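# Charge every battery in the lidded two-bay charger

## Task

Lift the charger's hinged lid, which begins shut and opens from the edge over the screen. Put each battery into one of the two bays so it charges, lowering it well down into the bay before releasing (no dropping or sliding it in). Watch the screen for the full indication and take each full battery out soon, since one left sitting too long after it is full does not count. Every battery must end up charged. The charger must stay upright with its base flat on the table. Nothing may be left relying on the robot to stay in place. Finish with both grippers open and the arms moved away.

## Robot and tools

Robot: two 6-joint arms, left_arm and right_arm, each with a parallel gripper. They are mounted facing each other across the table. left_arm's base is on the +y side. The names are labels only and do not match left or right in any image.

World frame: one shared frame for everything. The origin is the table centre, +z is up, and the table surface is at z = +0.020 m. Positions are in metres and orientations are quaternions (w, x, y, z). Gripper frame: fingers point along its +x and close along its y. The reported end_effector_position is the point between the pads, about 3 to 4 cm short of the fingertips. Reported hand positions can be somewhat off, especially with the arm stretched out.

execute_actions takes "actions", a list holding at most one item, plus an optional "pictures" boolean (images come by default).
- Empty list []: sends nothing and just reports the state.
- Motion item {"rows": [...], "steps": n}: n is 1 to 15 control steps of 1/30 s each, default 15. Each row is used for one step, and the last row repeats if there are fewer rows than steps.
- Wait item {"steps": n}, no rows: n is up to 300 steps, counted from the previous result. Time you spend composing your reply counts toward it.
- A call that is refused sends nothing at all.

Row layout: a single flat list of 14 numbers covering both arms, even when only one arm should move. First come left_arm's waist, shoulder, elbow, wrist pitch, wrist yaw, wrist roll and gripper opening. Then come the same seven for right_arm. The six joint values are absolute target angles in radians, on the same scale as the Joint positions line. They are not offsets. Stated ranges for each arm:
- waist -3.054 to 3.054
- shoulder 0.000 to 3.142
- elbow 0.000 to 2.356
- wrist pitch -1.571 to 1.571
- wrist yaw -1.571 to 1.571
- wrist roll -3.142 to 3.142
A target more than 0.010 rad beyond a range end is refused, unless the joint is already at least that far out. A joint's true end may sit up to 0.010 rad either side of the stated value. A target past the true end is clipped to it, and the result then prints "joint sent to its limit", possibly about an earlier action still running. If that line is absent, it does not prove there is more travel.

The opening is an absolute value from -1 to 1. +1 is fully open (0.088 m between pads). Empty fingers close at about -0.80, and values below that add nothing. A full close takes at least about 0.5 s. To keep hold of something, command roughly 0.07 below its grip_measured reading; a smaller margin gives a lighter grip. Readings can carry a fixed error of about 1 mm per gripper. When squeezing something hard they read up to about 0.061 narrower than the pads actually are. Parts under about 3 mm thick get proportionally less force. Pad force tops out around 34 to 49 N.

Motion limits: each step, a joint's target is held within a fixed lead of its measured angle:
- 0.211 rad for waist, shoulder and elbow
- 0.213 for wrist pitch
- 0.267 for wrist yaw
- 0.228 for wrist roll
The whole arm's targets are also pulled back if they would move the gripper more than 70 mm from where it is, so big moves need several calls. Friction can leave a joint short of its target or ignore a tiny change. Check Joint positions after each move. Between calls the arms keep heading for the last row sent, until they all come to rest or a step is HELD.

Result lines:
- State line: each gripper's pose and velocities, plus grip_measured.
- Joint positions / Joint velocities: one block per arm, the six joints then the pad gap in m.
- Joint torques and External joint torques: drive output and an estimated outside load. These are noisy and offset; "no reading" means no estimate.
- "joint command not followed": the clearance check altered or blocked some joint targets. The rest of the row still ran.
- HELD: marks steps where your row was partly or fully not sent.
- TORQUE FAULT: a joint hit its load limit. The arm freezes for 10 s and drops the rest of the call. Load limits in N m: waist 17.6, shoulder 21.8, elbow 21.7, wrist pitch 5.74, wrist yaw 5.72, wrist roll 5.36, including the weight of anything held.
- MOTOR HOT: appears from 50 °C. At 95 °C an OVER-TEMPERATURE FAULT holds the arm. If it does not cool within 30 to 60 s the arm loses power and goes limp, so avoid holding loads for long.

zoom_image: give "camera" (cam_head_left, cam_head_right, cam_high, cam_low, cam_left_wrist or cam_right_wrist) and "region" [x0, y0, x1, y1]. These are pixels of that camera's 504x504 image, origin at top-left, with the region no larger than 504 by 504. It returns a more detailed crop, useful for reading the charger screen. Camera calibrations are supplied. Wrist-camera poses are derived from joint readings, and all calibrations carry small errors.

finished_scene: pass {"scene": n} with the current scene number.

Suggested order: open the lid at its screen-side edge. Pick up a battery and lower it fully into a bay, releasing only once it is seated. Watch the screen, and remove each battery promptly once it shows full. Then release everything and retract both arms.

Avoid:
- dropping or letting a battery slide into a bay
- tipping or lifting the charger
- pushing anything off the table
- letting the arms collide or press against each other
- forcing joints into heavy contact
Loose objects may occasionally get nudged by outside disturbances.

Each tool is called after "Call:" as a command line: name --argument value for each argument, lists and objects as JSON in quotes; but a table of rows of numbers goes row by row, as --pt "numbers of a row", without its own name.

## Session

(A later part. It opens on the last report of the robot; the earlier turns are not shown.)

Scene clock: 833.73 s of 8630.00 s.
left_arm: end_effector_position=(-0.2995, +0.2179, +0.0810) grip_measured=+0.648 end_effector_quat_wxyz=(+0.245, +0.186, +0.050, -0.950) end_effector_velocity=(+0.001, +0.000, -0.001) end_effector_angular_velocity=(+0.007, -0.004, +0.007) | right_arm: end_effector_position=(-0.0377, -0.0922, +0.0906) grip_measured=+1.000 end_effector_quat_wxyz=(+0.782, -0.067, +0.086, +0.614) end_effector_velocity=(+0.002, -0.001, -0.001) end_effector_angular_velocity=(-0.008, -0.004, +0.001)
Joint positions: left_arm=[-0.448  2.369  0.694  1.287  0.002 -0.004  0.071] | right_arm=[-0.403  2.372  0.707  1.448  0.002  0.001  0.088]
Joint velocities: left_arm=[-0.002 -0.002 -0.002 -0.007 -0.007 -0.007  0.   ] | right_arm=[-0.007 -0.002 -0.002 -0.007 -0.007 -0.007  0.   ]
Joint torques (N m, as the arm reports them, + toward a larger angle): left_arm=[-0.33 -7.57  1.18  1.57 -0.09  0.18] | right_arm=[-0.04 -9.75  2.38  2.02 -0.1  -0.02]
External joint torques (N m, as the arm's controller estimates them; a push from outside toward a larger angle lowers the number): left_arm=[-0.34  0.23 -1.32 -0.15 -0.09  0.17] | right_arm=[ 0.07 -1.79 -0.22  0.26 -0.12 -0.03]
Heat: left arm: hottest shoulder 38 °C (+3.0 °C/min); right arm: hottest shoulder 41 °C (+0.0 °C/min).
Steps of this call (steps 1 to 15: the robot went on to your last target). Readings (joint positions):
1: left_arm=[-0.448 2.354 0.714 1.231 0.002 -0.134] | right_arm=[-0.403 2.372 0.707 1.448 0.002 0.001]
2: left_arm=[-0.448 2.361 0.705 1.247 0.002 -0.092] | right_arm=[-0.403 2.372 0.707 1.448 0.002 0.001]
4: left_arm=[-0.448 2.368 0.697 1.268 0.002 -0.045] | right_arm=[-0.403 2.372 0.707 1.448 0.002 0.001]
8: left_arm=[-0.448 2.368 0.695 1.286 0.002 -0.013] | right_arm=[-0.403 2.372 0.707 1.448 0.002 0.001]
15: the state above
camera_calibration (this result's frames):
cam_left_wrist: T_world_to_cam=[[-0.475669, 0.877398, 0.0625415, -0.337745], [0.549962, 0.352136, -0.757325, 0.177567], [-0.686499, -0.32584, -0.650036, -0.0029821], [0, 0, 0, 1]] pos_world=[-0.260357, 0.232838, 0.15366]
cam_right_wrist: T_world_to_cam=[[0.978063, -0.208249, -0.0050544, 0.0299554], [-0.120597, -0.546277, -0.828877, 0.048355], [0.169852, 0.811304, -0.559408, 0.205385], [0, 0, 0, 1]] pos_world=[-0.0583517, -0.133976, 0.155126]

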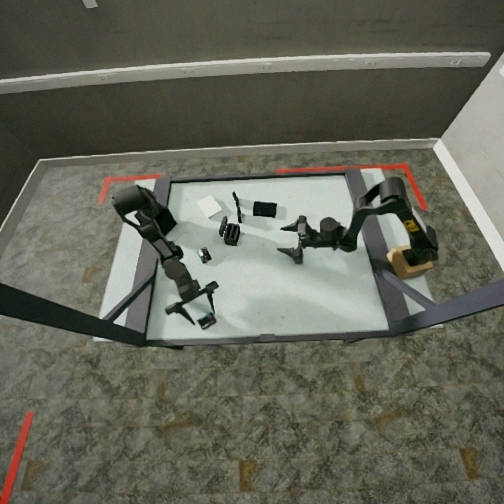

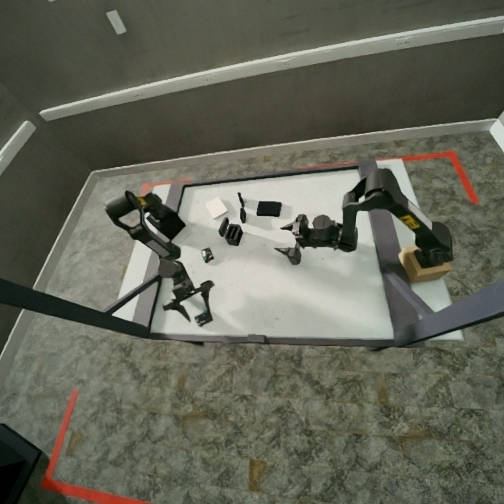

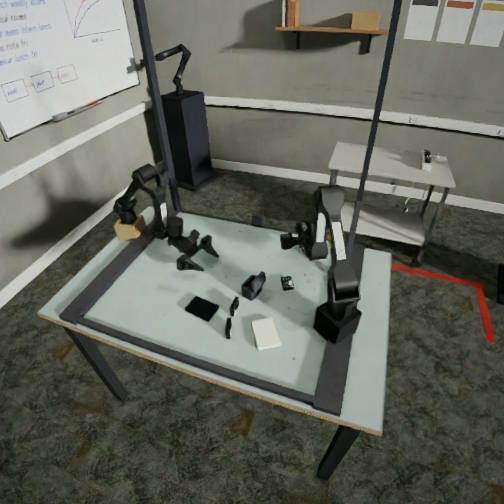

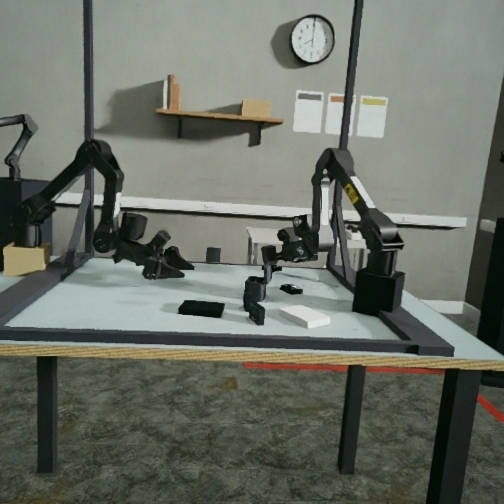

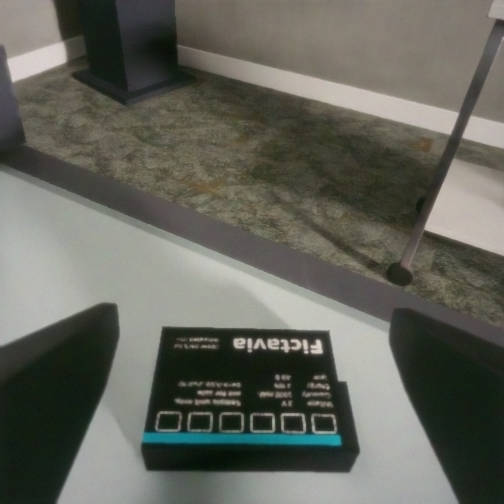

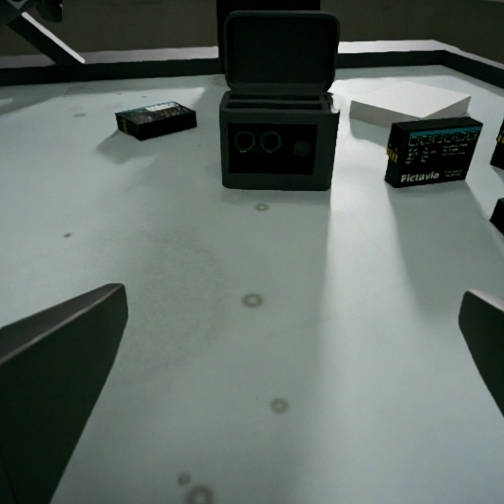

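Centred well.

Call:
execute_actions --actions '[{"rows":[[-0.45,2.39,0.69,1.293,0,0,0.65,-0.403,2.36,0.7,1.45,0,0,1],[-0.45,2.4,0.69,1.296,0,0,0.65,-0.403,2.36,0.7,1.45,0,0,1],[-0.45,2.41,0.692,1.299,0,0,0.65,-0.403,2.36,0.7,1.45,0,0,1],[-0.45,2.42,0.693,1.302,0,0,0.65,-0.403,2.36,0.7,1.45,0,0,1],[-0.45,2.43,0.694,1.305,0,0,0.65,-0.403,2.36,0.7,1.45,0,0,1],[-0.45,2.44,0.695,1.307,0,0,0.65,-0.403,2.36,0.7,1.45,0,0,1],[-0.45,2.447,0.695,1.309,0,0,0.65,-0.403,2.36,0.7,1.45,0,0,1],[-0.45,2.454,0.695,1.31,0,0,0.65,-0.403,2.36,0.7,1.45,0,0,1],[-0.45,2.46,0.695,1.311,0,0,0.65,-0.403,2.36,0.7,1.45,0,0,1],[-0.45,2.46,0.695,1.311,0,0,0.65,-0.403,2.36,0.7,1.45,0,0,1],[-0.45,2.461,0.702,1.305,0,0,0.65,-0.403,2.36,0.7,1.45,0,0,1],[-0.45,2.461,0.709,1.299,0,0,0.65,-0.403,2.36,0.7,1.45,0,0,1],[-0.45,2.462,0.716,1.293,0,0,0.65,-0.403,2.36,0.7,1.45,0,0,1]]}]' --pictures false

Call:
execute_actions --actions '[{"rows":[[-0.452,2.462,0.716,1.293,0,0,0.65,-0.403,2.36,0.7,1.45,0,0,1],[-0.45,2.462,0.716,1.293,0,0,0.65,-0.403,2.36,0.7,1.45,0,0,1],[-0.45,2.462,0.716,1.293,0,0,0.65,-0.403,2.36,0.7,1.45,0,0,1],[-0.45,2.462,0.716,1.293,0,0,0.65,-0.403,2.36,0.7,1.45,0,0,1],[-0.45,2.462,0.716,1.293,0,0,0.55,-0.403,2.36,0.7,1.45,0,0,1],[-0.45,2.462,0.716,1.293,0,0,0.48,-0.403,2.36,0.7,1.45,0,0,1],[-0.45,2.462,0.716,1.293,0,0,0.43,-0.403,2.36,0.7,1.45,0,0,1],[-0.45,2.462,0.716,1.293,0,0,0.4,-0.403,2.36,0.7,1.45,0,0,1],[-0.45,2.462,0.716,1.293,0,0,0.37,-0.403,2.36,0.7,1.45,0,0,1],[-0.45,2.462,0.716,1.293,0,0,0.34,-0.403,2.36,0.7,1.45,0,0,1],[-0.45,2.462,0.716,1.293,0,0,0.31,-0.403,2.36,0.7,1.45,0,0,1],[-0.45,2.462,0.716,1.293,0,0,0.28,-0.403,2.36,0.7,1.45,0,0,1],[-0.45,2.462,0.716,1.293,0,0,0.245,-0.403,2.36,0.7,1.45,0,0,1]]}]'

Scene clock: 841.37 s of 8630.00 s.
left_arm: end_effector_position=(-0.2921, +0.2220, +0.0515) grip_measured=+0.648 end_effector_quat_wxyz=(+0.244, +0.214, +0.057, -0.944) end_effector_velocity=(-0.025, -0.014, +0.014) end_effector_angular_velocity=(-0.029, +0.059, +0.007) | right_arm: end_effector_position=(-0.0377, -0.0922, +0.0906) grip_measured=+1.000 end_effector_quat_wxyz=(+0.782, -0.067, +0.086, +0.614) end_effector_velocity=(-0.000, -0.001, -0.001) end_effector_angular_velocity=(-0.008, -0.004, +0.006)
Joint positions: left_arm=[-0.448  2.449  0.705  1.298  0.002 -0.003  0.071] | right_arm=[-0.403  2.372  0.707  1.448  0.002  0.001  0.088]
Joint velocities: left_arm=[-0.002  0.002  0.09  -0.022 -0.007 -0.007 -0.   ] | right_arm=[-0.002 -0.002 -0.002 -0.007 -0.007 -0.007  0.   ]
Joint torques (N m, as the arm reports them, + toward a larger angle): left_arm=[-0.31 -7.61  1.64  1.4  -0.1   0.17] | right_arm=[-0.02 -9.76  2.38  2.02 -0.11 -0.02]
External joint torques (N m, as the arm's controller estimates them; a push from outside toward a larger angle lowers the number): left_arm=[-0.28  0.26 -0.36 -0.31 -0.1   0.16] | right_arm=[-0.02 -1.66 -0.29  0.21 -0.1  -0.03]
Heat: left arm: hottest shoulder 37 °C (+3.0 °C/min); right arm: hottest shoulder 42 °C (+1.0 °C/min).
Steps of this call (steps 1 to 15: the robot went on to your last target; steps 16 to 214: nothing new was sent; steps 215 to 229: all 15 steps of this action). Readings (joint positions):
215: left_arm=[-0.448 2.370 0.694 1.289 0.002 -0.003] | right_arm=[-0.403 2.372 0.707 1.448 0.002 0.001]
216: left_arm=[-0.448 2.372 0.694 1.291 0.002 -0.003] | right_arm=[-0.403 2.372 0.707 1.448 0.002 0.001]
218: left_arm=[-0.448 2.383 0.694 1.297 0.002 -0.003] | right_arm=[-0.403 2.372 0.707 1.448 0.002 0.001]
222: left_arm=[-0.448 2.421 0.694 1.302 0.002 -0.003] | right_arm=[-0.403 2.372 0.707 1.448 0.002 0.001]
229: the state above

Scene clock: 841.87 s of 8630.00 s.
left_arm: end_effector_position=(-0.2938, +0.2210, +0.0522) grip_measured=+0.322 end_effector_quat_wxyz=(+0.244, +0.213, +0.057, -0.945) end_effector_velocity=(-0.000, +0.005, -0.003) end_effector_angular_velocity=(+0.026, +0.000, -0.005) | right_arm: end_effector_position=(-0.0377, -0.0922, +0.0906) grip_measured=+1.000 end_effector_quat_wxyz=(+0.782, -0.067, +0.086, +0.614) end_effector_velocity=(-0.002, +0.002, +0.005) end_effector_angular_velocity=(+0.019, +0.004, +0.008)
Joint positions: left_arm=[-0.448  2.449  0.712  1.294  0.002 -0.003  0.055] | right_arm=[-0.403  2.372  0.707  1.448  0.002  0.001  0.088]
Joint velocities: left_arm=[-0.007  0.002 -0.002 -0.007  0.007 -0.022 -0.   ] | right_arm=[ 0.002 -0.007  0.002  0.007 -0.007  0.007  0.   ]
Joint torques (N m, as the arm reports them, + toward a larger angle): left_arm=[-0.26 -7.64  1.84  1.4  -0.09  0.16] | right_arm=[-0.03 -9.75  2.37  2.02 -0.1  -0.02]
External joint torques (N m, as the arm's controller estimates them; a push from outside toward a larger angle lowers the number): left_arm=[-0.22  0.17 -0.29 -0.29 -0.09  0.16] | right_arm=[-0.04 -1.7  -0.29  0.23 -0.1  -0.03]
Heat: left arm: hottest shoulder 37 °C (+3.0 °C/min); right arm: hottest shoulder 42 °C (+1.0 °C/min).
Steps of this call (steps 1 to 15: all 15 steps of this action). Readings (joint positions):
1: left_arm=[-0.448 2.449 0.708 1.297 0.002 -0.003] | right_arm=[-0.403 2.372 0.707 1.448 0.002 0.001]
2: left_arm=[-0.448 2.449 0.710 1.297 0.002 -0.003] | right_arm=[-0.403 2.372 0.707 1.448 0.002 0.001]
4: left_arm=[-0.448 2.449 0.711 1.296 0.002 -0.003] | right_arm=[-0.403 2.372 0.707 1.448 0.002 0.001]
8: left_arm=[-0.448 2.449 0.711 1.294 0.002 -0.003] | right_arm=[-0.403 2.372 0.707 1.448 0.002 0.001]
15: the state above
camera_calibration (this result's frames):
cam_left_wrist: T_world_to_cam=[[-0.478502, 0.875872, 0.0623177, -0.336492], [0.586779, 0.371749, -0.71937, 0.156033], [-0.653243, -0.307654, -0.691826, -0.00885367], [0, 0, 0, 1]] pos_world=[-0.258353, 0.233995, 0.12709]
cam_right_wrist: T_world_to_cam=[[0.978063, -0.208249, -0.0050544, 0.0299554], [-0.120597, -0.546277, -0.828877, 0.048355], [0.169852, 0.811304, -0.559408, 0.205385], [0, 0, 0, 1]] pos_world=[-0.0583517, -0.133976, 0.155126]

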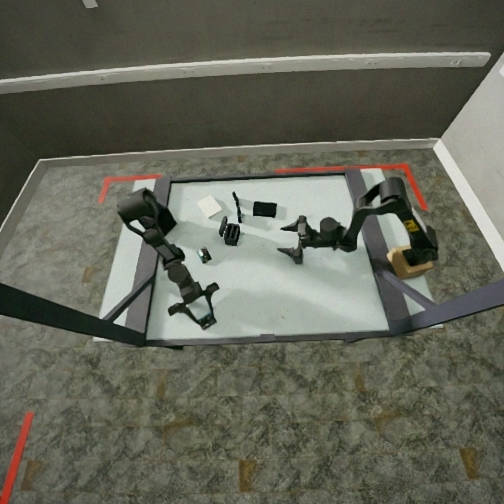

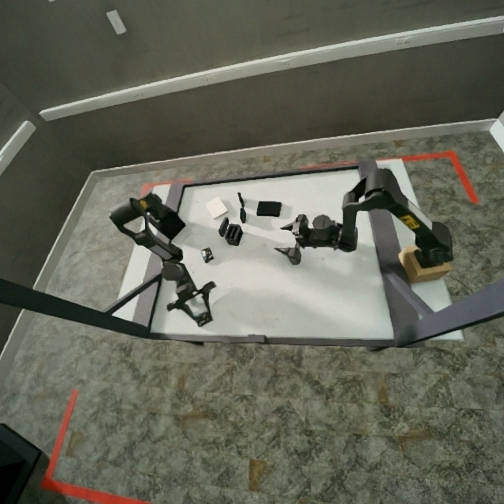

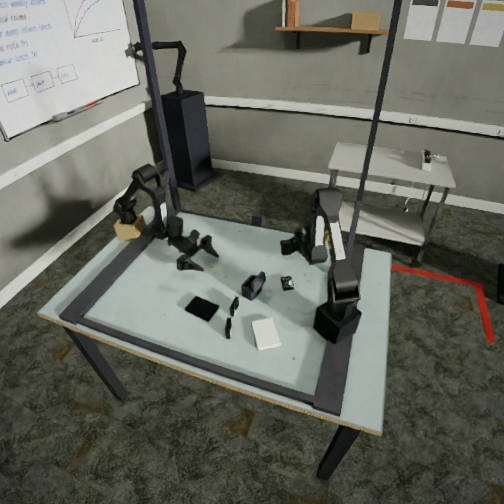

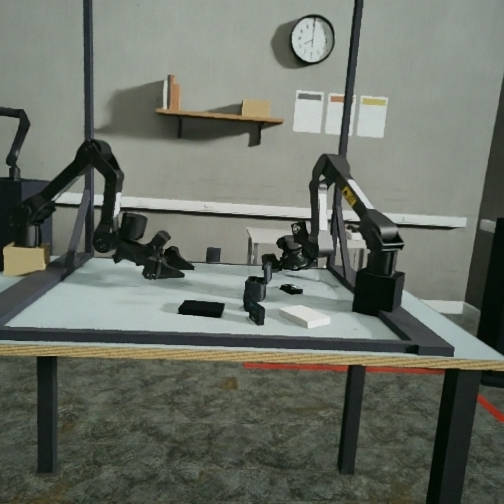

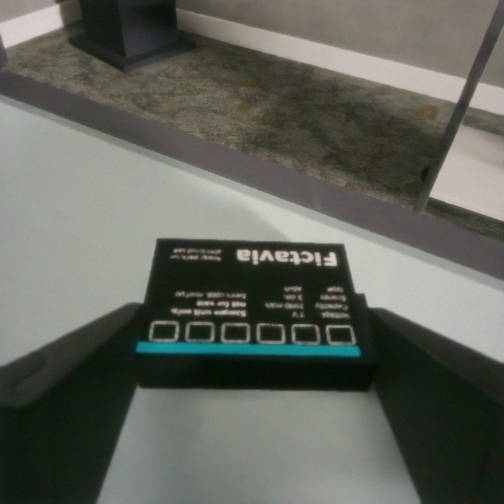

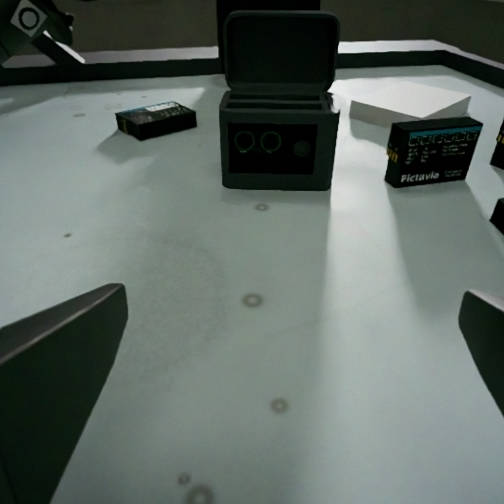

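Call:
execute_actions --actions '[{"rows":[[-0.45,2.43,0.72,1.29,0,0,0.245,-0.403,2.36,0.7,1.45,0,0,1],[-0.45,2.41,0.73,1.28,0,0,0.245,-0.403,2.36,0.7,1.45,0,0,1],[-0.45,2.39,0.75,1.26,0,0,0.245,-0.403,2.36,0.7,1.45,0,0,1],[-0.45,2.37,0.775,1.22,0,0,0.245,-0.403,2.36,0.7,1.45,0,0,1],[-0.45,2.35,0.8,1.17,0,0,0.245,-0.403,2.36,0.7,1.45,0,0,1],[-0.45,2.33,0.827,1.12,0,0,0.245,-0.403,2.36,0.7,1.45,0,0,1],[-0.45,2.31,0.854,1.07,0,0,0.245,-0.403,2.36,0.7,1.45,0,0,1],[-0.45,2.29,0.881,1.02,0,0,0.245,-0.403,2.36,0.7,1.45,0,0,1],[-0.45,2.27,0.908,0.97,0,0,0.245,-0.403,2.36,0.7,1.45,0,0,1],[-0.45,2.25,0.935,0.92,0,0,0.245,-0.403,2.36,0.7,1.45,0,0,1],[-0.45,2.23,0.962,0.87,0,0,0.245,-0.403,2.36,0.7,1.45,0,0,1],[-0.45,2.21,0.989,0.82,0,0,0.245,-0.403,2.36,0.7,1.45,0,0,1],[-0.45,2.19,1.016,0.77,0,0,0.245,-0.403,2.36,0.7,1.45,0,0,1],[-0.45,2.175,1.043,0.72,0,0,0.245,-0.403,2.36,0.7,1.45,0,0,1],[-0.45,2.165,1.07,0.665,0,0,0.245,-0.403,2.36,0.7,1.45,0,0,1]]}]' --pictures false

Call:
execute_actions --actions '[{"rows":[[-0.45,2.168,1.1,0.61,0.026,0,0.245,-0.403,2.36,0.7,1.45,0,0,1],[-0.45,2.171,1.13,0.555,0.026,0,0.245,-0.403,2.36,0.7,1.45,0,0,1],[-0.45,2.174,1.16,0.5,0.026,0,0.245,-0.403,2.36,0.7,1.45,0,0,1],[-0.45,2.177,1.19,0.445,0.026,0,0.245,-0.403,2.36,0.7,1.45,0,0,1],[-0.45,2.18,1.22,0.39,0.026,0,0.245,-0.403,2.36,0.7,1.45,0,0,1],[-0.45,2.183,1.25,0.335,0.026,0,0.245,-0.403,2.36,0.7,1.45,0,0,1],[-0.45,2.186,1.28,0.28,0.026,0,0.245,-0.403,2.36,0.7,1.45,0,0,1],[-0.45,2.189,1.31,0.225,0.026,0,0.245,-0.403,2.36,0.7,1.45,0,0,1],[-0.45,2.192,1.34,0.17,0.026,0,0.245,-0.403,2.36,0.7,1.45,0,0,1],[-0.45,2.195,1.37,0.115,0.026,0,0.245,-0.403,2.36,0.7,1.45,0,0,1],[-0.45,2.198,1.4,0.06,0.026,0,0.245,-0.403,2.36,0.7,1.45,0,0,1],[-0.45,2.201,1.43,0.005,0.026,0,0.245,-0.403,2.36,0.7,1.45,0,0,1],[-0.45,2.204,1.46,-0.05,0.026,0,0.245,-0.403,2.36,0.7,1.45,0,0,1],[-0.45,2.207,1.49,-0.105,0.026,0,0.245,-0.403,2.36,0.7,1.45,0,0,1],[-0.45,2.21,1.52,-0.16,0.026,0,0.245,-0.403,2.36,0.7,1.45,0,0,1]]}]' --pictures false

Call:
execute_actions --actions '[{"rows":[[-0.45,2.22,1.544,-0.215,0.026,0,0.245,-0.403,2.36,0.7,1.45,0,0,1],[-0.45,2.23,1.568,-0.27,0.026,0,0.245,-0.403,2.36,0.7,1.45,0,0,1],[-0.45,2.24,1.592,-0.325,0.026,0,0.245,-0.403,2.36,0.7,1.45,0,0,1],[-0.45,2.25,1.616,-0.38,0.026,0,0.245,-0.403,2.36,0.7,1.45,0,0,1],[-0.45,2.26,1.64,-0.435,0.026,0,0.245,-0.403,2.36,0.7,1.45,0,0,1],[-0.45,2.27,1.664,-0.49,0.026,0,0.245,-0.403,2.36,0.7,1.45,0,0,1],[-0.45,2.28,1.688,-0.545,0.026,0,0.245,-0.403,2.36,0.7,1.45,0,0,1],[-0.45,2.29,1.712,-0.6,0.026,0,0.245,-0.403,2.36,0.7,1.45,0,0,1],[-0.45,2.3,1.736,-0.655,0.026,0,0.245,-0.403,2.36,0.7,1.45,0,0,1],[-0.45,2.31,1.76,-0.71,0.026,0,0.245,-0.403,2.36,0.7,1.45,0,0,1],[-0.45,2.32,1.784,-0.765,0.026,0,0.245,-0.403,2.36,0.7,1.45,0,0,1],[-0.45,2.33,1.808,-0.82,0.026,0,0.245,-0.403,2.36,0.7,1.45,0,0,1],[-0.45,2.34,1.832,-0.875,0.026,0,0.245,-0.403,2.36,0.7,1.45,0,0,1],[-0.45,2.35,1.856,-0.93,0.026,0,0.245,-0.403,2.36,0.7,1.45,0,0,1],[-0.45,2.36,1.88,-0.985,0.026,0,0.245,-0.403,2.36,0.7,1.45,0,0,1]]}]' --pictures false

Call:
execute_actions --actions '[{"rows":[[-0.45,2.37,1.89,-1.04,0.026,0,0.245,-0.403,2.36,0.7,1.45,0,0,1],[-0.45,2.38,1.9,-1.095,0.026,0,0.245,-0.403,2.36,0.7,1.45,0,0,1],[-0.45,2.39,1.91,-1.15,0.026,0,0.245,-0.403,2.36,0.7,1.45,0,0,1],[-0.45,2.4,1.92,-1.205,0.026,0,0.245,-0.403,2.36,0.7,1.45,0,0,1],[-0.45,2.41,1.93,-1.26,0.026,0,0.245,-0.403,2.36,0.7,1.45,0,0,1],[-0.45,2.425,1.93,-1.31,0.026,0,0.245,-0.403,2.36,0.7,1.45,0,0,1],[-0.45,2.44,1.93,-1.36,0.026,0,0.245,-0.403,2.36,0.7,1.45,0,0,1],[-0.45,2.455,1.93,-1.4,0.026,0,0.245,-0.403,2.36,0.7,1.45,0,0,1],[-0.45,2.47,1.93,-1.43,0.026,0,0.245,-0.403,2.36,0.7,1.45,0,0,1],[-0.45,2.485,1.93,-1.44,0.026,0,0.245,-0.403,2.36,0.7,1.45,0,0,1],[-0.45,2.5,1.93,-1.44,0.026,0,0.245,-0.403,2.36,0.7,1.45,0,0,1],[-0.45,2.51,1.93,-1.44,0.026,0,0.245,-0.403,2.36,0.7,1.45,0,0,1]]}]' --pictures false

Call:
execute_actions --actions '[{"rows":[[-0.45,2.514,1.922,-1.433,0.026,0,0.245,-0.403,2.36,0.7,1.45,0,0,1],[-0.45,2.518,1.917,-1.425,0.026,0,0.245,-0.403,2.36,0.7,1.45,0,0,1],[-0.45,2.522,1.913,-1.417,0.026,0,0.245,-0.403,2.36,0.7,1.45,0,0,1],[-0.45,2.526,1.909,-1.409,0.026,0,0.245,-0.403,2.36,0.7,1.45,0,0,1],[-0.45,2.529,1.905,-1.403,0.026,0,0.245,-0.403,2.36,0.7,1.45,0,0,1],[-0.45,2.532,1.902,-1.397,0.026,0,0.245,-0.403,2.36,0.7,1.45,0,0,1],[-0.45,2.535,1.899,-1.392,0.026,0,0.245,-0.403,2.36,0.7,1.45,0,0,1],[-0.45,2.537,1.896,-1.387,0.026,0,0.245,-0.403,2.36,0.7,1.45,0,0,1],[-0.45,2.539,1.894,-1.383,0.026,0,0.245,-0.403,2.36,0.7,1.45,0,0,1],[-0.45,2.541,1.892,-1.379,0.026,0,0.245,-0.403,2.36,0.7,1.45,0,0,1],[-0.45,2.543,1.89,-1.375,0.026,0,0.245,-0.403,2.36,0.7,1.45,0,0,1],[-0.45,2.545,1.888,-1.371,0.026,0,0.245,-0.403,2.36,0.7,1.45,0,0,1],[-0.45,2.547,1.886,-1.368,0.026,0,0.245,-0.403,2.36,0.7,1.45,0,0,1]]}]' --pictures false

Call:
execute_actions --actions '[{"steps":10}]' --pictures false

Scene clock: 860.63 s of 8630.00 s.
left_arm: end_effector_position=(-0.3628, +0.1827, +0.1373) grip_measured=+0.322 end_effector_quat_wxyz=(+0.244, +0.207, +0.056, -0.946) end_effector_velocity=(-0.139, -0.074, +0.238) end_effector_angular_velocity=(+0.071, -0.120, +0.002) | right_arm: end_effector_position=(-0.0377, -0.0922, +0.0906) grip_measured=+1.000 end_effector_quat_wxyz=(+0.782, -0.067, +0.086, +0.614) end_effector_velocity=(+0.002, -0.002, -0.003) end_effector_angular_velocity=(-0.014, -0.006, -0.008)
Joint positions: left_arm=[-0.448  2.222  0.998  0.792  0.002 -0.003  0.055] | right_arm=[-0.403  2.372  0.707  1.448  0.002  0.001  0.088]
Joint velocities: left_arm=[-0.007 -0.51   0.808 -1.458 -0.007 -0.007 -0.   ] | right_arm=[-0.002  0.002 -0.002 -0.007  0.007 -0.007  0.   ]
Joint torques (N m, as the arm reports them, + toward a larger angle): left_arm=[ -0.2  -12.35   4.28   1.35  -0.11   0.16] | right_arm=[-0.03 -9.75  2.38  2.01 -0.11 -0.02]
External joint torques (N m, as the arm's controller estimates them; a push from outside toward a larger angle lowers the number): left_arm=[-0.15 -3.73  0.01 -0.23 -0.11  0.15] | right_arm=[-0.02 -1.8  -0.22  0.25 -0.11 -0.03]
Heat: left arm: hottest shoulder 37 °C (+4.0 °C/min); right arm: hottest shoulder 42 °C (+1.0 °C/min).
Steps of this call (steps 1 to 15: the robot went on to your last target; steps 16 to 548: nothing new was sent; steps 549 to 563: all 15 steps of this action). Readings (joint positions):
549: left_arm=[-0.448 2.449 0.712 1.294 0.002 -0.003] | right_arm=[-0.403 2.372 0.707 1.448 0.002 0.001]
550: left_arm=[-0.448 2.448 0.714 1.291 0.002 -0.003] | right_arm=[-0.403 2.372 0.707 1.448 0.002 0.001]
552: left_arm=[-0.448 2.433 0.728 1.262 0.002 -0.003] | right_arm=[-0.403 2.372 0.707 1.448 0.002 0.001]
556: left_arm=[-0.448 2.367 0.808 1.123 0.002 -0.003] | right_arm=[-0.403 2.372 0.707 1.448 0.002 0.001]
563: the state above

Scene clock: 861.13 s of 8630.00 s.
left_arm: end_effector_position=(-0.3915, +0.1703, +0.1679) grip_measured=+0.322 end_effector_quat_wxyz=(+0.222, +0.364, +0.100, -0.899) end_effector_velocity=(-0.010, -0.002, +0.079) end_effector_angular_velocity=(+0.352, -0.612, +0.013) | right_arm: end_effector_position=(-0.0377, -0.0922, +0.0906) grip_measured=+1.000 end_effector_quat_wxyz=(+0.782, -0.067, +0.086, +0.614) end_effector_velocity=(-0.000, -0.001, -0.003) end_effector_angular_velocity=(-0.012, +0.001, +0.016)
Joint positions: left_arm=[-0.448  2.189  1.437 -0.023  0.023 -0.003  0.055] | right_arm=[-0.403  2.372  0.707  1.448  0.002  0.001  0.088]
Joint velocities: left_arm=[-0.007  0.037  0.921 -1.59  -0.007 -0.022 -0.   ] | right_arm=[-0.007  0.002 -0.002 -0.007 -0.022 -0.007  0.   ]
Joint torques (N m, as the arm reports them, + toward a larger angle): left_arm=[-0.25 -9.75  5.8   1.11  0.1   0.16] | right_arm=[-0.03 -9.75  2.38  2.01 -0.1  -0.02]
External joint torques (N m, as the arm's controller estimates them; a push from outside toward a larger angle lowers the number): left_arm=[-0.18  0.45 -0.08 -0.3   0.09  0.15] | right_arm=[ 0.01 -1.8  -0.21  0.24 -0.11 -0.03]
Heat: left arm: hottest shoulder 37 °C (+4.1 °C/min); right arm: hottest shoulder 42 °C (+1.0 °C/min).
Steps of this call (steps 1 to 15: all 15 steps of this action). Readings (joint positions):
1: left_arm=[-0.448 2.208 1.025 0.741 0.004 -0.003] | right_arm=[-0.403 2.372 0.707 1.448 0.002 0.001]
2: left_arm=[-0.448 2.197 1.054 0.690 0.009 -0.003] | right_arm=[-0.403 2.372 0.707 1.448 0.002 0.001]
4: left_arm=[-0.448 2.187 1.115 0.583 0.017 -0.003] | right_arm=[-0.403 2.372 0.707 1.448 0.002 0.001]
8: left_arm=[-0.448 2.187 1.228 0.358 0.022 -0.003] | right_arm=[-0.403 2.372 0.707 1.448 0.002 0.001]
15: the state above

Scene clock: 861.63 s of 8630.00 s.
left_arm: end_effector_position=(-0.3384, +0.1999, +0.1391) grip_measured=+0.322 end_effector_quat_wxyz=(+0.187, +0.608, +0.166, -0.753) end_effector_velocity=(+0.141, +0.076, +0.006) end_effector_angular_velocity=(+0.548, -1.005, -0.003) | right_arm: end_effector_position=(-0.0377, -0.0922, +0.0906) grip_measured=+1.000 end_effector_quat_wxyz=(+0.782, -0.067, +0.086, +0.614) end_effector_velocity=(-0.004, +0.001, +0.002) end_effector_angular_velocity=(+0.007, -0.004, +0.025)
Joint positions: left_arm=[-0.448  2.325  1.809 -0.849  0.023 -0.003  0.055] | right_arm=[-0.403  2.372  0.707  1.448  0.002  0.001  0.088]
Joint velocities: left_arm=[ 0.002  0.281  0.725 -1.59  -0.007  0.007  0.   ] | right_arm=[ 0.002 -0.002 -0.002  0.007 -0.022 -0.007  0.   ]
Joint torques (N m, as the arm reports them, + toward a larger angle): left_arm=[ -0.26 -10.93   5.95   0.46   0.12   0.15] | right_arm=[-0.03 -9.76  2.38  2.01 -0.11 -0.01]
External joint torques (N m, as the arm's controller estimates them; a push from outside toward a larger angle lowers the number): left_arm=[-0.33  0.03  0.16 -0.22  0.12  0.14] | right_arm=[-0.11 -1.75 -0.25  0.23 -0.09 -0.02]
Heat: left arm: hottest shoulder 37 °C (+4.0 °C/min); right arm: hottest shoulder 42 °C (+1.0 °C/min).
Steps of this call (steps 1 to 15: all 15 steps of this action). Readings (joint positions):
1: left_arm=[-0.448 2.191 1.467 -0.077 0.023 -0.003] | right_arm=[-0.403 2.372 0.707 1.448 0.002 0.001]
2: left_arm=[-0.448 2.195 1.496 -0.131 0.023 -0.003] | right_arm=[-0.403 2.372 0.707 1.448 0.002 0.001]
4: left_arm=[-0.448 2.207 1.550 -0.241 0.023 -0.003] | right_arm=[-0.403 2.372 0.707 1.448 0.002 0.001]
8: left_arm=[-0.448 2.247 1.646 -0.463 0.023 -0.003] | right_arm=[-0.403 2.372 0.707 1.448 0.002 0.001]
15: the state above

Scene clock: 862.13 s of 8630.00 s.
left_arm: end_effector_position=(-0.2423, +0.2532, +0.1068) grip_measured=+0.322 end_effector_quat_wxyz=(+0.131, +0.812, +0.221, -0.524) end_effector_velocity=(+0.055, +0.028, -0.061) end_effector_angular_velocity=(+0.190, -0.350, -0.007) | right_arm: end_effector_position=(-0.0377, -0.0922, +0.0906) grip_measured=+1.000 end_effector_quat_wxyz=(+0.782, -0.067, +0.086, +0.614) end_effector_velocity=(-0.000, -0.000, +0.001) end_effector_angular_velocity=(-0.004, -0.005, +0.006)
Joint positions: left_arm=[-0.448  2.495  1.921 -1.426  0.023 -0.003  0.055] | right_arm=[-0.403  2.372  0.707  1.448  0.002  0.001  0.088]
Joint velocities: left_arm=[ 0.002  0.217  0.002 -0.183 -0.007  0.007  0.   ] | right_arm=[-0.002 -0.007 -0.002 -0.007 -0.007 -0.007  0.   ]
Joint torques (N m, as the arm reports them, + toward a larger angle): left_arm=[ -0.23 -12.24   4.53  -0.54   0.11   0.15] | right_arm=[-0.03 -9.75  2.38  2.01 -0.11 -0.02]
External joint torques (N m, as the arm's controller estimates them; a push from outside toward a larger angle lowers the number): left_arm=[-0.3  -0.34 -0.74 -0.13  0.11  0.16] | right_arm=[-0.03 -1.74 -0.26  0.24 -0.1  -0.03]
Heat: left arm: hottest shoulder 37 °C (+4.1 °C/min); right arm: hottest shoulder 42 °C (+1.0 °C/min).
Steps of this call (steps 1 to 15: all 15 steps of this action). Readings (joint positions):
1: left_arm=[-0.448 2.334 1.831 -0.902 0.023 -0.003] | right_arm=[-0.403 2.372 0.707 1.448 0.002 0.001]
2: left_arm=[-0.448 2.342 1.851 -0.955 0.023 -0.003] | right_arm=[-0.403 2.372 0.707 1.448 0.002 0.001]
4: left_arm=[-0.448 2.357 1.883 -1.066 0.023 -0.003] | right_arm=[-0.403 2.372 0.707 1.448 0.002 0.001]
8: left_arm=[-0.448 2.399 1.918 -1.278 0.023 -0.003] | right_arm=[-0.403 2.372 0.707 1.448 0.002 0.001]
15: the state above

Scene clock: 862.63 s of 8630.00 s.
left_arm: end_effector_position=(-0.2398, +0.2549, +0.0853) grip_measured=+0.322 end_effector_quat_wxyz=(+0.129, +0.816, +0.222, -0.518) end_effector_velocity=(-0.006, -0.006, -0.010) end_effector_angular_velocity=(-0.047, +0.038, -0.005) | right_arm: end_effector_position=(-0.0377, -0.0922, +0.0906) grip_measured=+1.000 end_effector_quat_wxyz=(+0.782, -0.067, +0.086, +0.614) end_effector_velocity=(-0.000, -0.002, -0.001) end_effector_angular_velocity=(-0.000, +0.009, +0.003)
Joint positions: left_arm=[-0.448  2.531  1.893 -1.376  0.024 -0.003  0.055] | right_arm=[-0.403  2.372  0.707  1.448  0.002  0.001  0.088]
Joint velocities: left_arm=[-0.002 -0.002 -0.027  0.081 -0.022 -0.007  0.   ] | right_arm=[-0.002  0.002 -0.007  0.007 -0.007  0.007  0.   ]
Joint torques (N m, as the arm reports them, + toward a larger angle): left_arm=[ -0.27 -10.28   3.    -0.29   0.09   0.16] | right_arm=[-0.03 -9.76  2.38  2.01 -0.11 -0.02]
External joint torques (N m, as the arm's controller estimates them; a push from outside toward a larger angle lowers the number): left_arm=[-0.42  0.69 -1.87  0.05  0.1   0.16] | right_arm=[-0.02 -1.82 -0.18  0.25 -0.1  -0.03]
Heat: left arm: hottest shoulder 37 °C (+4.0 °C/min); right arm: hottest shoulder 42 °C (+1.0 °C/min).
Steps of this call (steps 1 to 15: all 15 steps of this action). Readings (joint positions):
1: left_arm=[-0.448 2.501 1.921 -1.429 0.023 -0.003] | right_arm=[-0.403 2.372 0.707 1.448 0.002 0.001]
2: left_arm=[-0.448 2.504 1.921 -1.429 0.023 -0.003] | right_arm=[-0.403 2.372 0.707 1.448 0.002 0.001]
4: left_arm=[-0.448 2.506 1.920 -1.423 0.023 -0.003] | right_arm=[-0.403 2.372 0.707 1.448 0.002 0.001]
8: left_arm=[-0.448 2.511 1.911 -1.400 0.023 -0.003] | right_arm=[-0.403 2.372 0.707 1.448 0.002 0.001]
15: the state above

Scene clock: 862.97 s of 8630.00 s.
left_arm: end_effector_position=(-0.2402, +0.2546, +0.0850) grip_measured=+0.322 end_effector_quat_wxyz=(+0.129, +0.815, +0.222, -0.519) end_effector_velocity=(-0.003, -0.002, -0.003) end_effector_angular_velocity=(-0.017, +0.010, +0.001) | right_arm: end_effector_position=(-0.0377, -0.0922, +0.0906) grip_measured=+1.000 end_effector_quat_wxyz=(+0.782, -0.067, +0.086, +0.614) end_effector_velocity=(+0.002, -0.002, -0.003) end_effector_angular_velocity=(-0.010, +0.011, -0.002)
Joint positions: left_arm=[-0.448  2.531  1.893 -1.373  0.024 -0.003  0.055] | right_arm=[-0.403  2.372  0.707  1.448  0.002  0.001  0.088]
Joint velocities: left_arm=[-0.002  0.002 -0.002  0.022 -0.007 -0.007 -0.   ] | right_arm=[-0.007  0.002 -0.002 -0.007 -0.007  0.007  0.   ]
Joint torques (N m, as the arm reports them, + toward a larger angle): left_arm=[ -0.23 -10.04   2.75  -0.16   0.11   0.15] | right_arm=[-0.04 -9.76  2.39  2.01 -0.1  -0.02]
External joint torques (N m, as the arm's controller estimates them; a push from outside toward a larger angle lowers the number): left_arm=[-0.22  0.41 -1.69  0.25  0.1   0.15] | right_arm=[ 0.03 -1.81 -0.21  0.25 -0.11 -0.03]
Heat: left arm: hottest shoulder 37 °C (+4.0 °C/min); right arm: hottest shoulder 42 °C (+1.0 °C/min).
Steps of this call (steps 1 to 10: the robot went on to your last target). Readings (joint positions):
1: left_arm=[-0.448 2.531 1.893 -1.373 0.024 -0.003] | right_arm=[-0.403 2.372 0.707 1.448 0.002 0.001]
2: left_arm=[-0.448 2.531 1.893 -1.373 0.024 -0.003] | right_arm=[-0.403 2.372 0.707 1.448 0.002 0.001]
4: left_arm=[-0.448 2.531 1.893 -1.373 0.024 -0.003] | right_arm=[-0.403 2.372 0.707 1.448 0.002 0.001]
8: left_arm=[-0.448 2.531 1.893 -1.373 0.024 -0.003] | right_arm=[-0.403 2.372 0.707 1.448 0.002 0.001]
10: the state above

Call:
execute_actions --actions '[{"rows":[[-0.45,2.54,1.89,-1.373,0.026,0,0.33,-0.403,2.36,0.7,1.45,0,0,1],[-0.45,2.54,1.89,-1.373,0.026,0,0.4,-0.403,2.36,0.7,1.45,0,0,1],[-0.45,2.54,1.89,-1.373,0.026,0,0.55,-0.403,2.36,0.7,1.45,0,0,1],[-0.45,2.54,1.89,-1.373,0.026,0,0.55,-0.403,2.36,0.7,1.45,0,0,1],[-0.45,2.54,1.89,-1.373,0.026,0,0.55,-0.403,2.36,0.7,1.45,0,0,1],[-0.45,2.54,1.89,-1.373,0.026,0,0.55,-0.403,2.36,0.7,1.45,0,0,1],[-0.45,2.54,1.89,-1.373,0.026,0,0.55,-0.403,2.36,0.7,1.45,0,0,1],[-0.45,2.5,1.89,-1.373,0.026,0,0.55,-0.403,2.36,0.7,1.45,0,0,1],[-0.45,2.47,1.89,-1.373,0.026,0,0.55,-0.403,2.36,0.7,1.45,0,0,1],[-0.45,2.44,1.88,-1.36,0.026,0,0.55,-0.403,2.36,0.7,1.45,0,0,1],[-0.45,2.41,1.86,-1.34,0.026,0,0.55,-0.403,2.36,0.7,1.45,0,0,1],[-0.45,2.38,1.83,-1.31,0.026,0,0.55,-0.403,2.36,0.7,1.45,0,0,1],[-0.45,2.35,1.79,-1.28,0.026,0,0.55,-0.403,2.36,0.7,1.45,0,0,1],[-0.45,2.32,1.75,-1.25,0.026,0,0.55,-0.403,2.36,0.7,1.45,0,0,1],[-0.45,2.29,1.71,-1.21,0.026,0,0.55,-0.403,2.36,0.7,1.45,0,0,1]]}]' --pictures false

Call:
execute_actions --actions '[{"rows":[[-0.45,2.26,1.67,-1.175,0.026,0,0.55,-0.403,2.36,0.7,1.45,0,0,1],[-0.45,2.23,1.63,-1.14,0.026,0,0.55,-0.403,2.36,0.7,1.45,0,0,1],[-0.45,2.2,1.59,-1.105,0.026,0,0.55,-0.403,2.36,0.7,1.45,0,0,1],[-0.45,2.17,1.55,-1.07,0.026,0,0.55,-0.403,2.36,0.7,1.45,0,0,1],[-0.45,2.14,1.51,-1.035,0.026,0,0.55,-0.403,2.36,0.7,1.45,0,0,1],[-0.45,2.11,1.47,-1.0,0.026,0,0.55,-0.403,2.36,0.7,1.45,0,0,1],[-0.45,2.08,1.43,-0.965,0.026,0,0.55,-0.403,2.36,0.7,1.45,0,0,1],[-0.45,2.05,1.39,-0.93,0.026,0,0.55,-0.403,2.36,0.7,1.45,0,0,1],[-0.45,2.03,1.35,-0.895,0.026,0,0.55,-0.403,2.36,0.7,1.45,0,0,1],[-0.45,2.02,1.315,-0.86,0.026,0,0.55,-0.403,2.36,0.7,1.45,0,0,1],[-0.45,2.02,1.29,-0.84,0.026,0,0.55,-0.403,2.36,0.7,1.45,0,0,1],[-0.45,2.02,1.28,-0.83,0.026,0,0.55,-0.403,2.36,0.7,1.45,0,0,1]]}]' --pictures false

Call:
execute_actions --actions '[{"rows":[[-0.45,2.04,1.28,-0.83,0.026,0,0.55,-0.403,2.36,0.7,1.45,0,0,1],[-0.45,2.05,1.275,-0.818,0.026,0,0.55,-0.403,2.36,0.7,1.45,0,0,1],[-0.45,2.057,1.269,-0.805,0.026,0,0.55,-0.403,2.36,0.7,1.45,0,0,1],[-0.45,2.064,1.263,-0.792,0.026,0,0.55,-0.403,2.36,0.7,1.45,0,0,1],[-0.45,2.07,1.257,-0.779,0.026,0,0.55,-0.403,2.36,0.7,1.45,0,0,1],[-0.45,2.077,1.251,-0.766,0.026,0,0.55,-0.403,2.36,0.7,1.45,0,0,1],[-0.45,2.083,1.245,-0.753,0.026,0,0.55,-0.403,2.36,0.7,1.45,0,0,1],[-0.45,2.09,1.239,-0.74,0.026,0,0.55,-0.403,2.36,0.7,1.45,0,0,1],[-0.45,2.096,1.233,-0.726,0.026,0,0.55,-0.403,2.36,0.7,1.45,0,0,1]]}]' --pictures false

Call:
execute_actions --actions '[{"steps":8}]'

Scene clock: 872.17 s of 8630.00 s.
left_arm: end_effector_position=(-0.2477, +0.2505, +0.1142) grip_measured=+0.545 end_effector_quat_wxyz=(+0.143, +0.777, +0.212, -0.575) end_effector_velocity=(-0.014, -0.010, +0.188) end_effector_angular_velocity=(-0.471, +0.830, +0.007) | right_arm: end_effector_position=(-0.0377, -0.0922, +0.0906) grip_measured=+1.000 end_effector_quat_wxyz=(+0.782, -0.067, +0.086, +0.614) end_effector_velocity=(-0.000, -0.001, -0.000) end_effector_angular_velocity=(+0.001, -0.006, +0.006)
Joint positions: left_arm=[-0.448  2.388  1.795 -1.281  0.024 -0.003  0.066] | right_arm=[-0.403  2.372  0.707  1.448  0.002  0.001  0.088]
Joint velocities: left_arm=[ 0.002 -1.087 -0.916  0.784 -0.007 -0.007  0.001] | right_arm=[-0.002  0.002 -0.002  0.007 -0.007 -0.007  0.   ]
Joint torques (N m, as the arm reports them, + toward a larger angle): left_arm=[ -0.14 -13.07   2.78  -0.23   0.09   0.15] | right_arm=[-0.03 -9.75  2.39  2.01 -0.1  -0.02]
External joint torques (N m, as the arm's controller estimates them; a push from outside toward a larger angle lowers the number): left_arm=[-0.21 -3.43 -1.72  0.04  0.09  0.15] | right_arm=[-0.03 -1.77 -0.23  0.24 -0.1  -0.03]
Heat: left arm: hottest shoulder 38 °C (+2.0 °C/min); right arm: hottest shoulder 42 °C (+1.0 °C/min).
Steps of this call (steps 1 to 15: the robot went on to your last target; steps 16 to 261: nothing new was sent; steps 262 to 276: all 15 steps of this action). Readings (joint positions):
262: left_arm=[-0.448 2.531 1.893 -1.373 0.024 -0.003] | right_arm=[-0.403 2.372 0.707 1.448 0.002 0.001]
263: left_arm=[-0.448 2.531 1.893 -1.373 0.024 -0.003] | right_arm=[-0.403 2.372 0.707 1.448 0.002 0.001]
265: left_arm=[-0.448 2.531 1.893 -1.373 0.024 -0.003] | right_arm=[-0.403 2.372 0.707 1.448 0.002 0.001]
269: left_arm=[-0.448 2.531 1.893 -1.373 0.024 -0.003] | right_arm=[-0.403 2.372 0.707 1.448 0.002 0.001]
276: the state above

Scene clock: 872.67 s of 8630.00 s.
left_arm: end_effector_position=(-0.2247, +0.2632, +0.1266) grip_measured=+0.547 end_effector_quat_wxyz=(+0.169, +0.687, +0.188, -0.681) end_effector_velocity=(+0.041, +0.022, -0.058) end_effector_angular_velocity=(+0.026, -0.061, +0.005) | right_arm: end_effector_position=(-0.0377, -0.0922, +0.0906) grip_measured=+1.000 end_effector_quat_wxyz=(+0.782, -0.067, +0.086, +0.614) end_effector_velocity=(-0.000, -0.001, -0.004) end_effector_angular_velocity=(-0.023, -0.000, +0.006)
Joint positions: left_arm=[-0.448  2.039  1.305 -0.851  0.024 -0.003  0.066] | right_arm=[-0.403  2.372  0.707  1.448  0.002  0.001  0.088]
Joint velocities: left_arm=[-0.002 -0.002 -0.266  0.198 -0.007 -0.007 -0.   ] | right_arm=[-0.002 -0.002 -0.002 -0.022 -0.007 -0.007  0.   ]
Joint torques (N m, as the arm reports them, + toward a larger angle): left_arm=[ -0.23 -11.57   3.5    0.35   0.08   0.17] | right_arm=[-0.02 -9.76  2.38  2.01 -0.1  -0.02]
External joint torques (N m, as the arm's controller estimates them; a push from outside toward a larger angle lowers the number): left_arm=[-0.23 -3.03 -1.74 -0.05  0.07  0.17] | right_arm=[-0.02 -1.8  -0.22  0.25 -0.1  -0.03]
Heat: left arm: hottest shoulder 38 °C (+2.0 °C/min); right arm: hottest shoulder 42 °C (+1.0 °C/min).
Steps of this call (steps 1 to 15: all 15 steps of this action). Readings (joint positions):
1: left_arm=[-0.448 2.352 1.763 -1.251 0.024 -0.003] | right_arm=[-0.403 2.372 0.707 1.448 0.002 0.001]
2: left_arm=[-0.448 2.316 1.729 -1.219 0.024 -0.003] | right_arm=[-0.403 2.372 0.707 1.448 0.002 0.001]
4: left_arm=[-0.448 2.251 1.656 -1.153 0.024 -0.003] | right_arm=[-0.403 2.372 0.707 1.448 0.002 0.001]
8: left_arm=[-0.448 2.138 1.496 -1.017 0.024 -0.003] | right_arm=[-0.403 2.372 0.707 1.448 0.002 0.001]
15: the state above

Scene clock: 873.17 s of 8630.00 s.
left_arm: end_effector_position=(-0.2219, +0.2648, +0.0962) grip_measured=+0.547 end_effector_quat_wxyz=(+0.169, +0.686, +0.187, -0.683) end_effector_velocity=(-0.008, -0.004, -0.001) end_effector_angular_velocity=(-0.029, +0.037, -0.010) | right_arm: end_effector_position=(-0.0377, -0.0922, +0.0906) grip_measured=+1.000 end_effector_quat_wxyz=(+0.782, -0.067, +0.086, +0.614) end_effector_velocity=(+0.002, -0.001, -0.001) end_effector_angular_velocity=(-0.009, -0.007, -0.008)
Joint positions: left_arm=[-0.448  2.086  1.237 -0.732  0.024 -0.003  0.066] | right_arm=[-0.403  2.372  0.707  1.448  0.002  0.001  0.088]
Joint velocities: left_arm=[-0.002 -0.002 -0.007  0.051 -0.007  0.007 -0.   ] | right_arm=[-0.002 -0.002 -0.002 -0.007  0.007 -0.007  0.   ]
Joint torques (N m, as the arm reports them, + toward a larger angle): left_arm=[-0.25 -8.42  3.34  0.32  0.09  0.14] | right_arm=[-0.04 -9.76  2.38  2.01 -0.11 -0.02]
External joint torques (N m, as the arm's controller estimates them; a push from outside toward a larger angle lowers the number): left_arm=[-0.25  0.12 -1.44 -0.01  0.09  0.14] | right_arm=[ 0.02 -1.74 -0.25  0.23 -0.11 -0.03]
Heat: left arm: hottest shoulder 38 °C (+2.0 °C/min); right arm: hottest shoulder 42 °C (+1.0 °C/min).
Steps of this call (steps 1 to 15: all 15 steps of this action). Readings (joint positions):
1: left_arm=[-0.448 2.039 1.297 -0.845 0.024 -0.003] | right_arm=[-0.403 2.372 0.707 1.448 0.002 0.001]
2: left_arm=[-0.448 2.039 1.291 -0.840 0.024 -0.003] | right_arm=[-0.403 2.372 0.707 1.448 0.002 0.001]
4: left_arm=[-0.448 2.040 1.281 -0.821 0.024 -0.003] | right_arm=[-0.403 2.372 0.707 1.448 0.002 0.001]
8: left_arm=[-0.448 2.057 1.262 -0.771 0.024 -0.003] | right_arm=[-0.403 2.372 0.707 1.448 0.002 0.001]
15: the state above

Scene clock: 873.43 s of 8630.00 s.
left_arm: end_effector_position=(-0.2227, +0.2643, +0.0962) grip_measured=+0.547 end_effector_quat_wxyz=(+0.170, +0.684, +0.187, -0.684) end_effector_velocity=(-0.001, -0.001, +0.000) end_effector_angular_velocity=(-0.010, +0.002, +0.019) | right_arm: end_effector_position=(-0.0377, -0.0922, +0.0906) grip_measured=+1.000 end_effector_quat_wxyz=(+0.782, -0.067, +0.086, +0.614) end_effector_velocity=(-0.000, -0.001, -0.004) end_effector_angular_velocity=(-0.023, -0.000, +0.006)
Joint positions: left_arm=[-0.448  2.086  1.237 -0.728  0.024 -0.003  0.066] | right_arm=[-0.403  2.372  0.707  1.448  0.002  0.001  0.088]
Joint velocities: left_arm=[-0.002 -0.002 -0.002  0.007 -0.007 -0.022 -0.   ] | right_arm=[-0.002 -0.002 -0.002 -0.022 -0.007 -0.007  0.   ]
Joint torques (N m, as the arm reports them, + toward a larger angle): left_arm=[-0.32 -8.2   3.32  0.3   0.09  0.17] | right_arm=[-0.03 -9.75  2.37  2.02 -0.11 -0.02]
External joint torques (N m, as the arm's controller estimates them; a push from outside toward a larger angle lowers the number): left_arm=[-0.36  0.07 -1.34 -0.02  0.08  0.17] | right_arm=[ 0.02 -1.86 -0.2   0.28 -0.11 -0.03]
Heat: left arm: hottest shoulder 38 °C (+2.0 °C/min); right arm: hottest shoulder 42 °C (+1.0 °C/min).
Steps of this call (steps 1 to 8: the robot went on to your last target). Readings (joint positions):
1: left_arm=[-0.448 2.086 1.237 -0.730 0.024 -0.003] | right_arm=[-0.403 2.372 0.707 1.448 0.002 0.001]
2: left_arm=[-0.448 2.086 1.237 -0.729 0.024 -0.003] | right_arm=[-0.403 2.372 0.707 1.448 0.002 0.001]
4: left_arm=[-0.448 2.086 1.237 -0.728 0.024 -0.003] | right_arm=[-0.403 2.372 0.707 1.448 0.002 0.001]
8: the state above
camera_calibration (this result's frames):
cam_left_wrist: T_world_to_cam=[[-0.53061, 0.845905, 0.0538411, -0.346009], [0.810526, 0.487782, 0.324217, 0.0486177], [0.247994, 0.215672, -0.944449, 0.168076], [0, 0, 0, 1]] pos_world=[-0.264684, 0.232727, 0.161606]
cam_right_wrist: T_world_to_cam=[[0.978063, -0.208249, -0.0050544, 0.0299554], [-0.120597, -0.546277, -0.828877, 0.048355], [0.169852, 0.811304, -0.559408, 0.205385], [0, 0, 0, 1]] pos_world=[-0.0583517, -0.133976, 0.155126]

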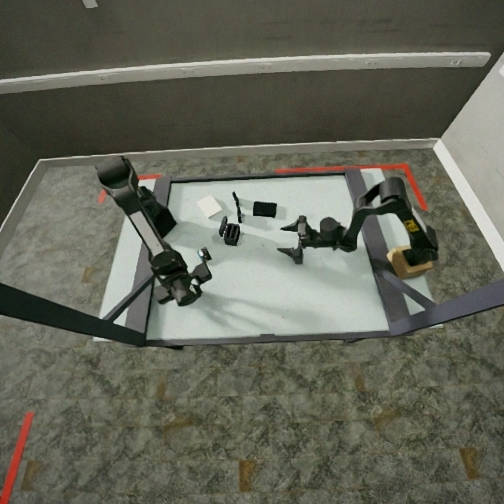

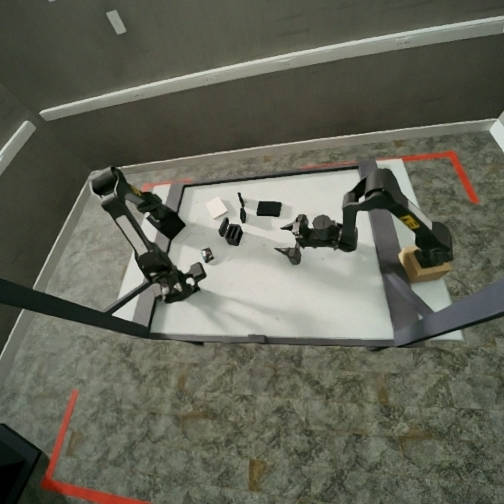

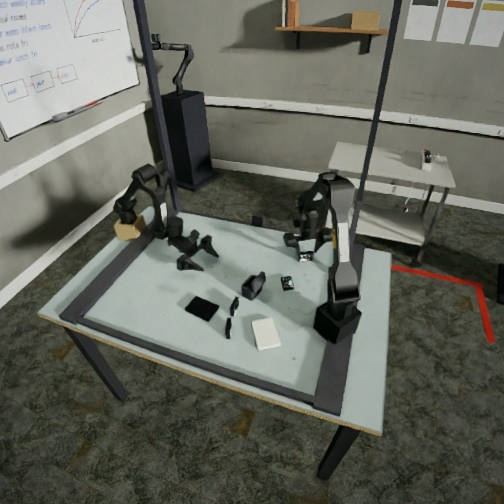

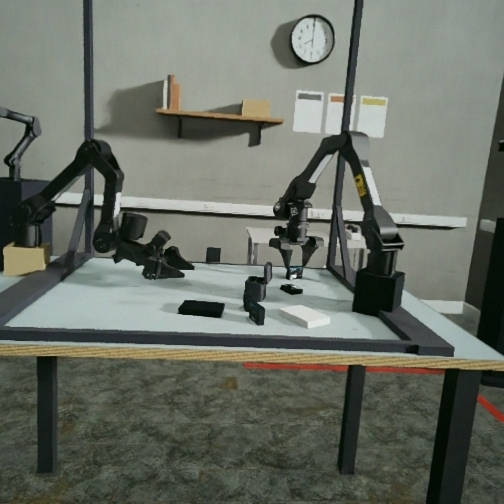

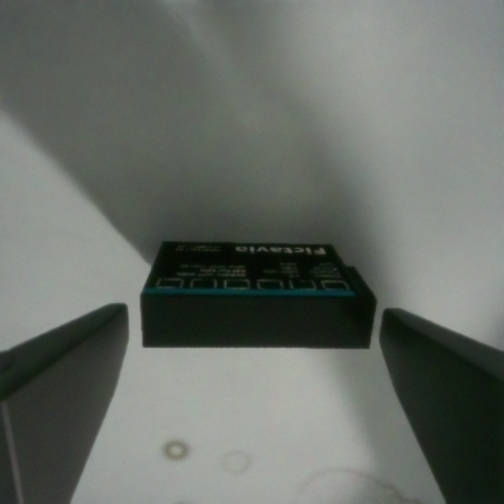

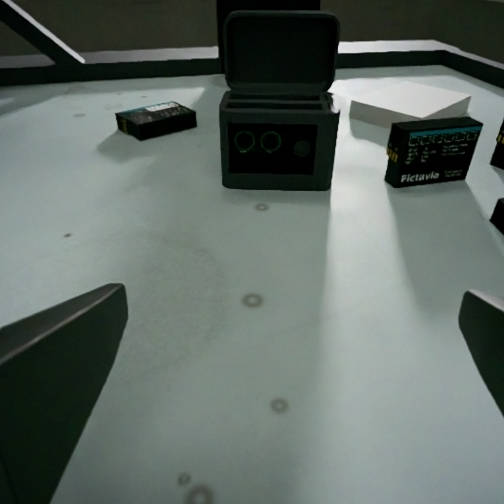

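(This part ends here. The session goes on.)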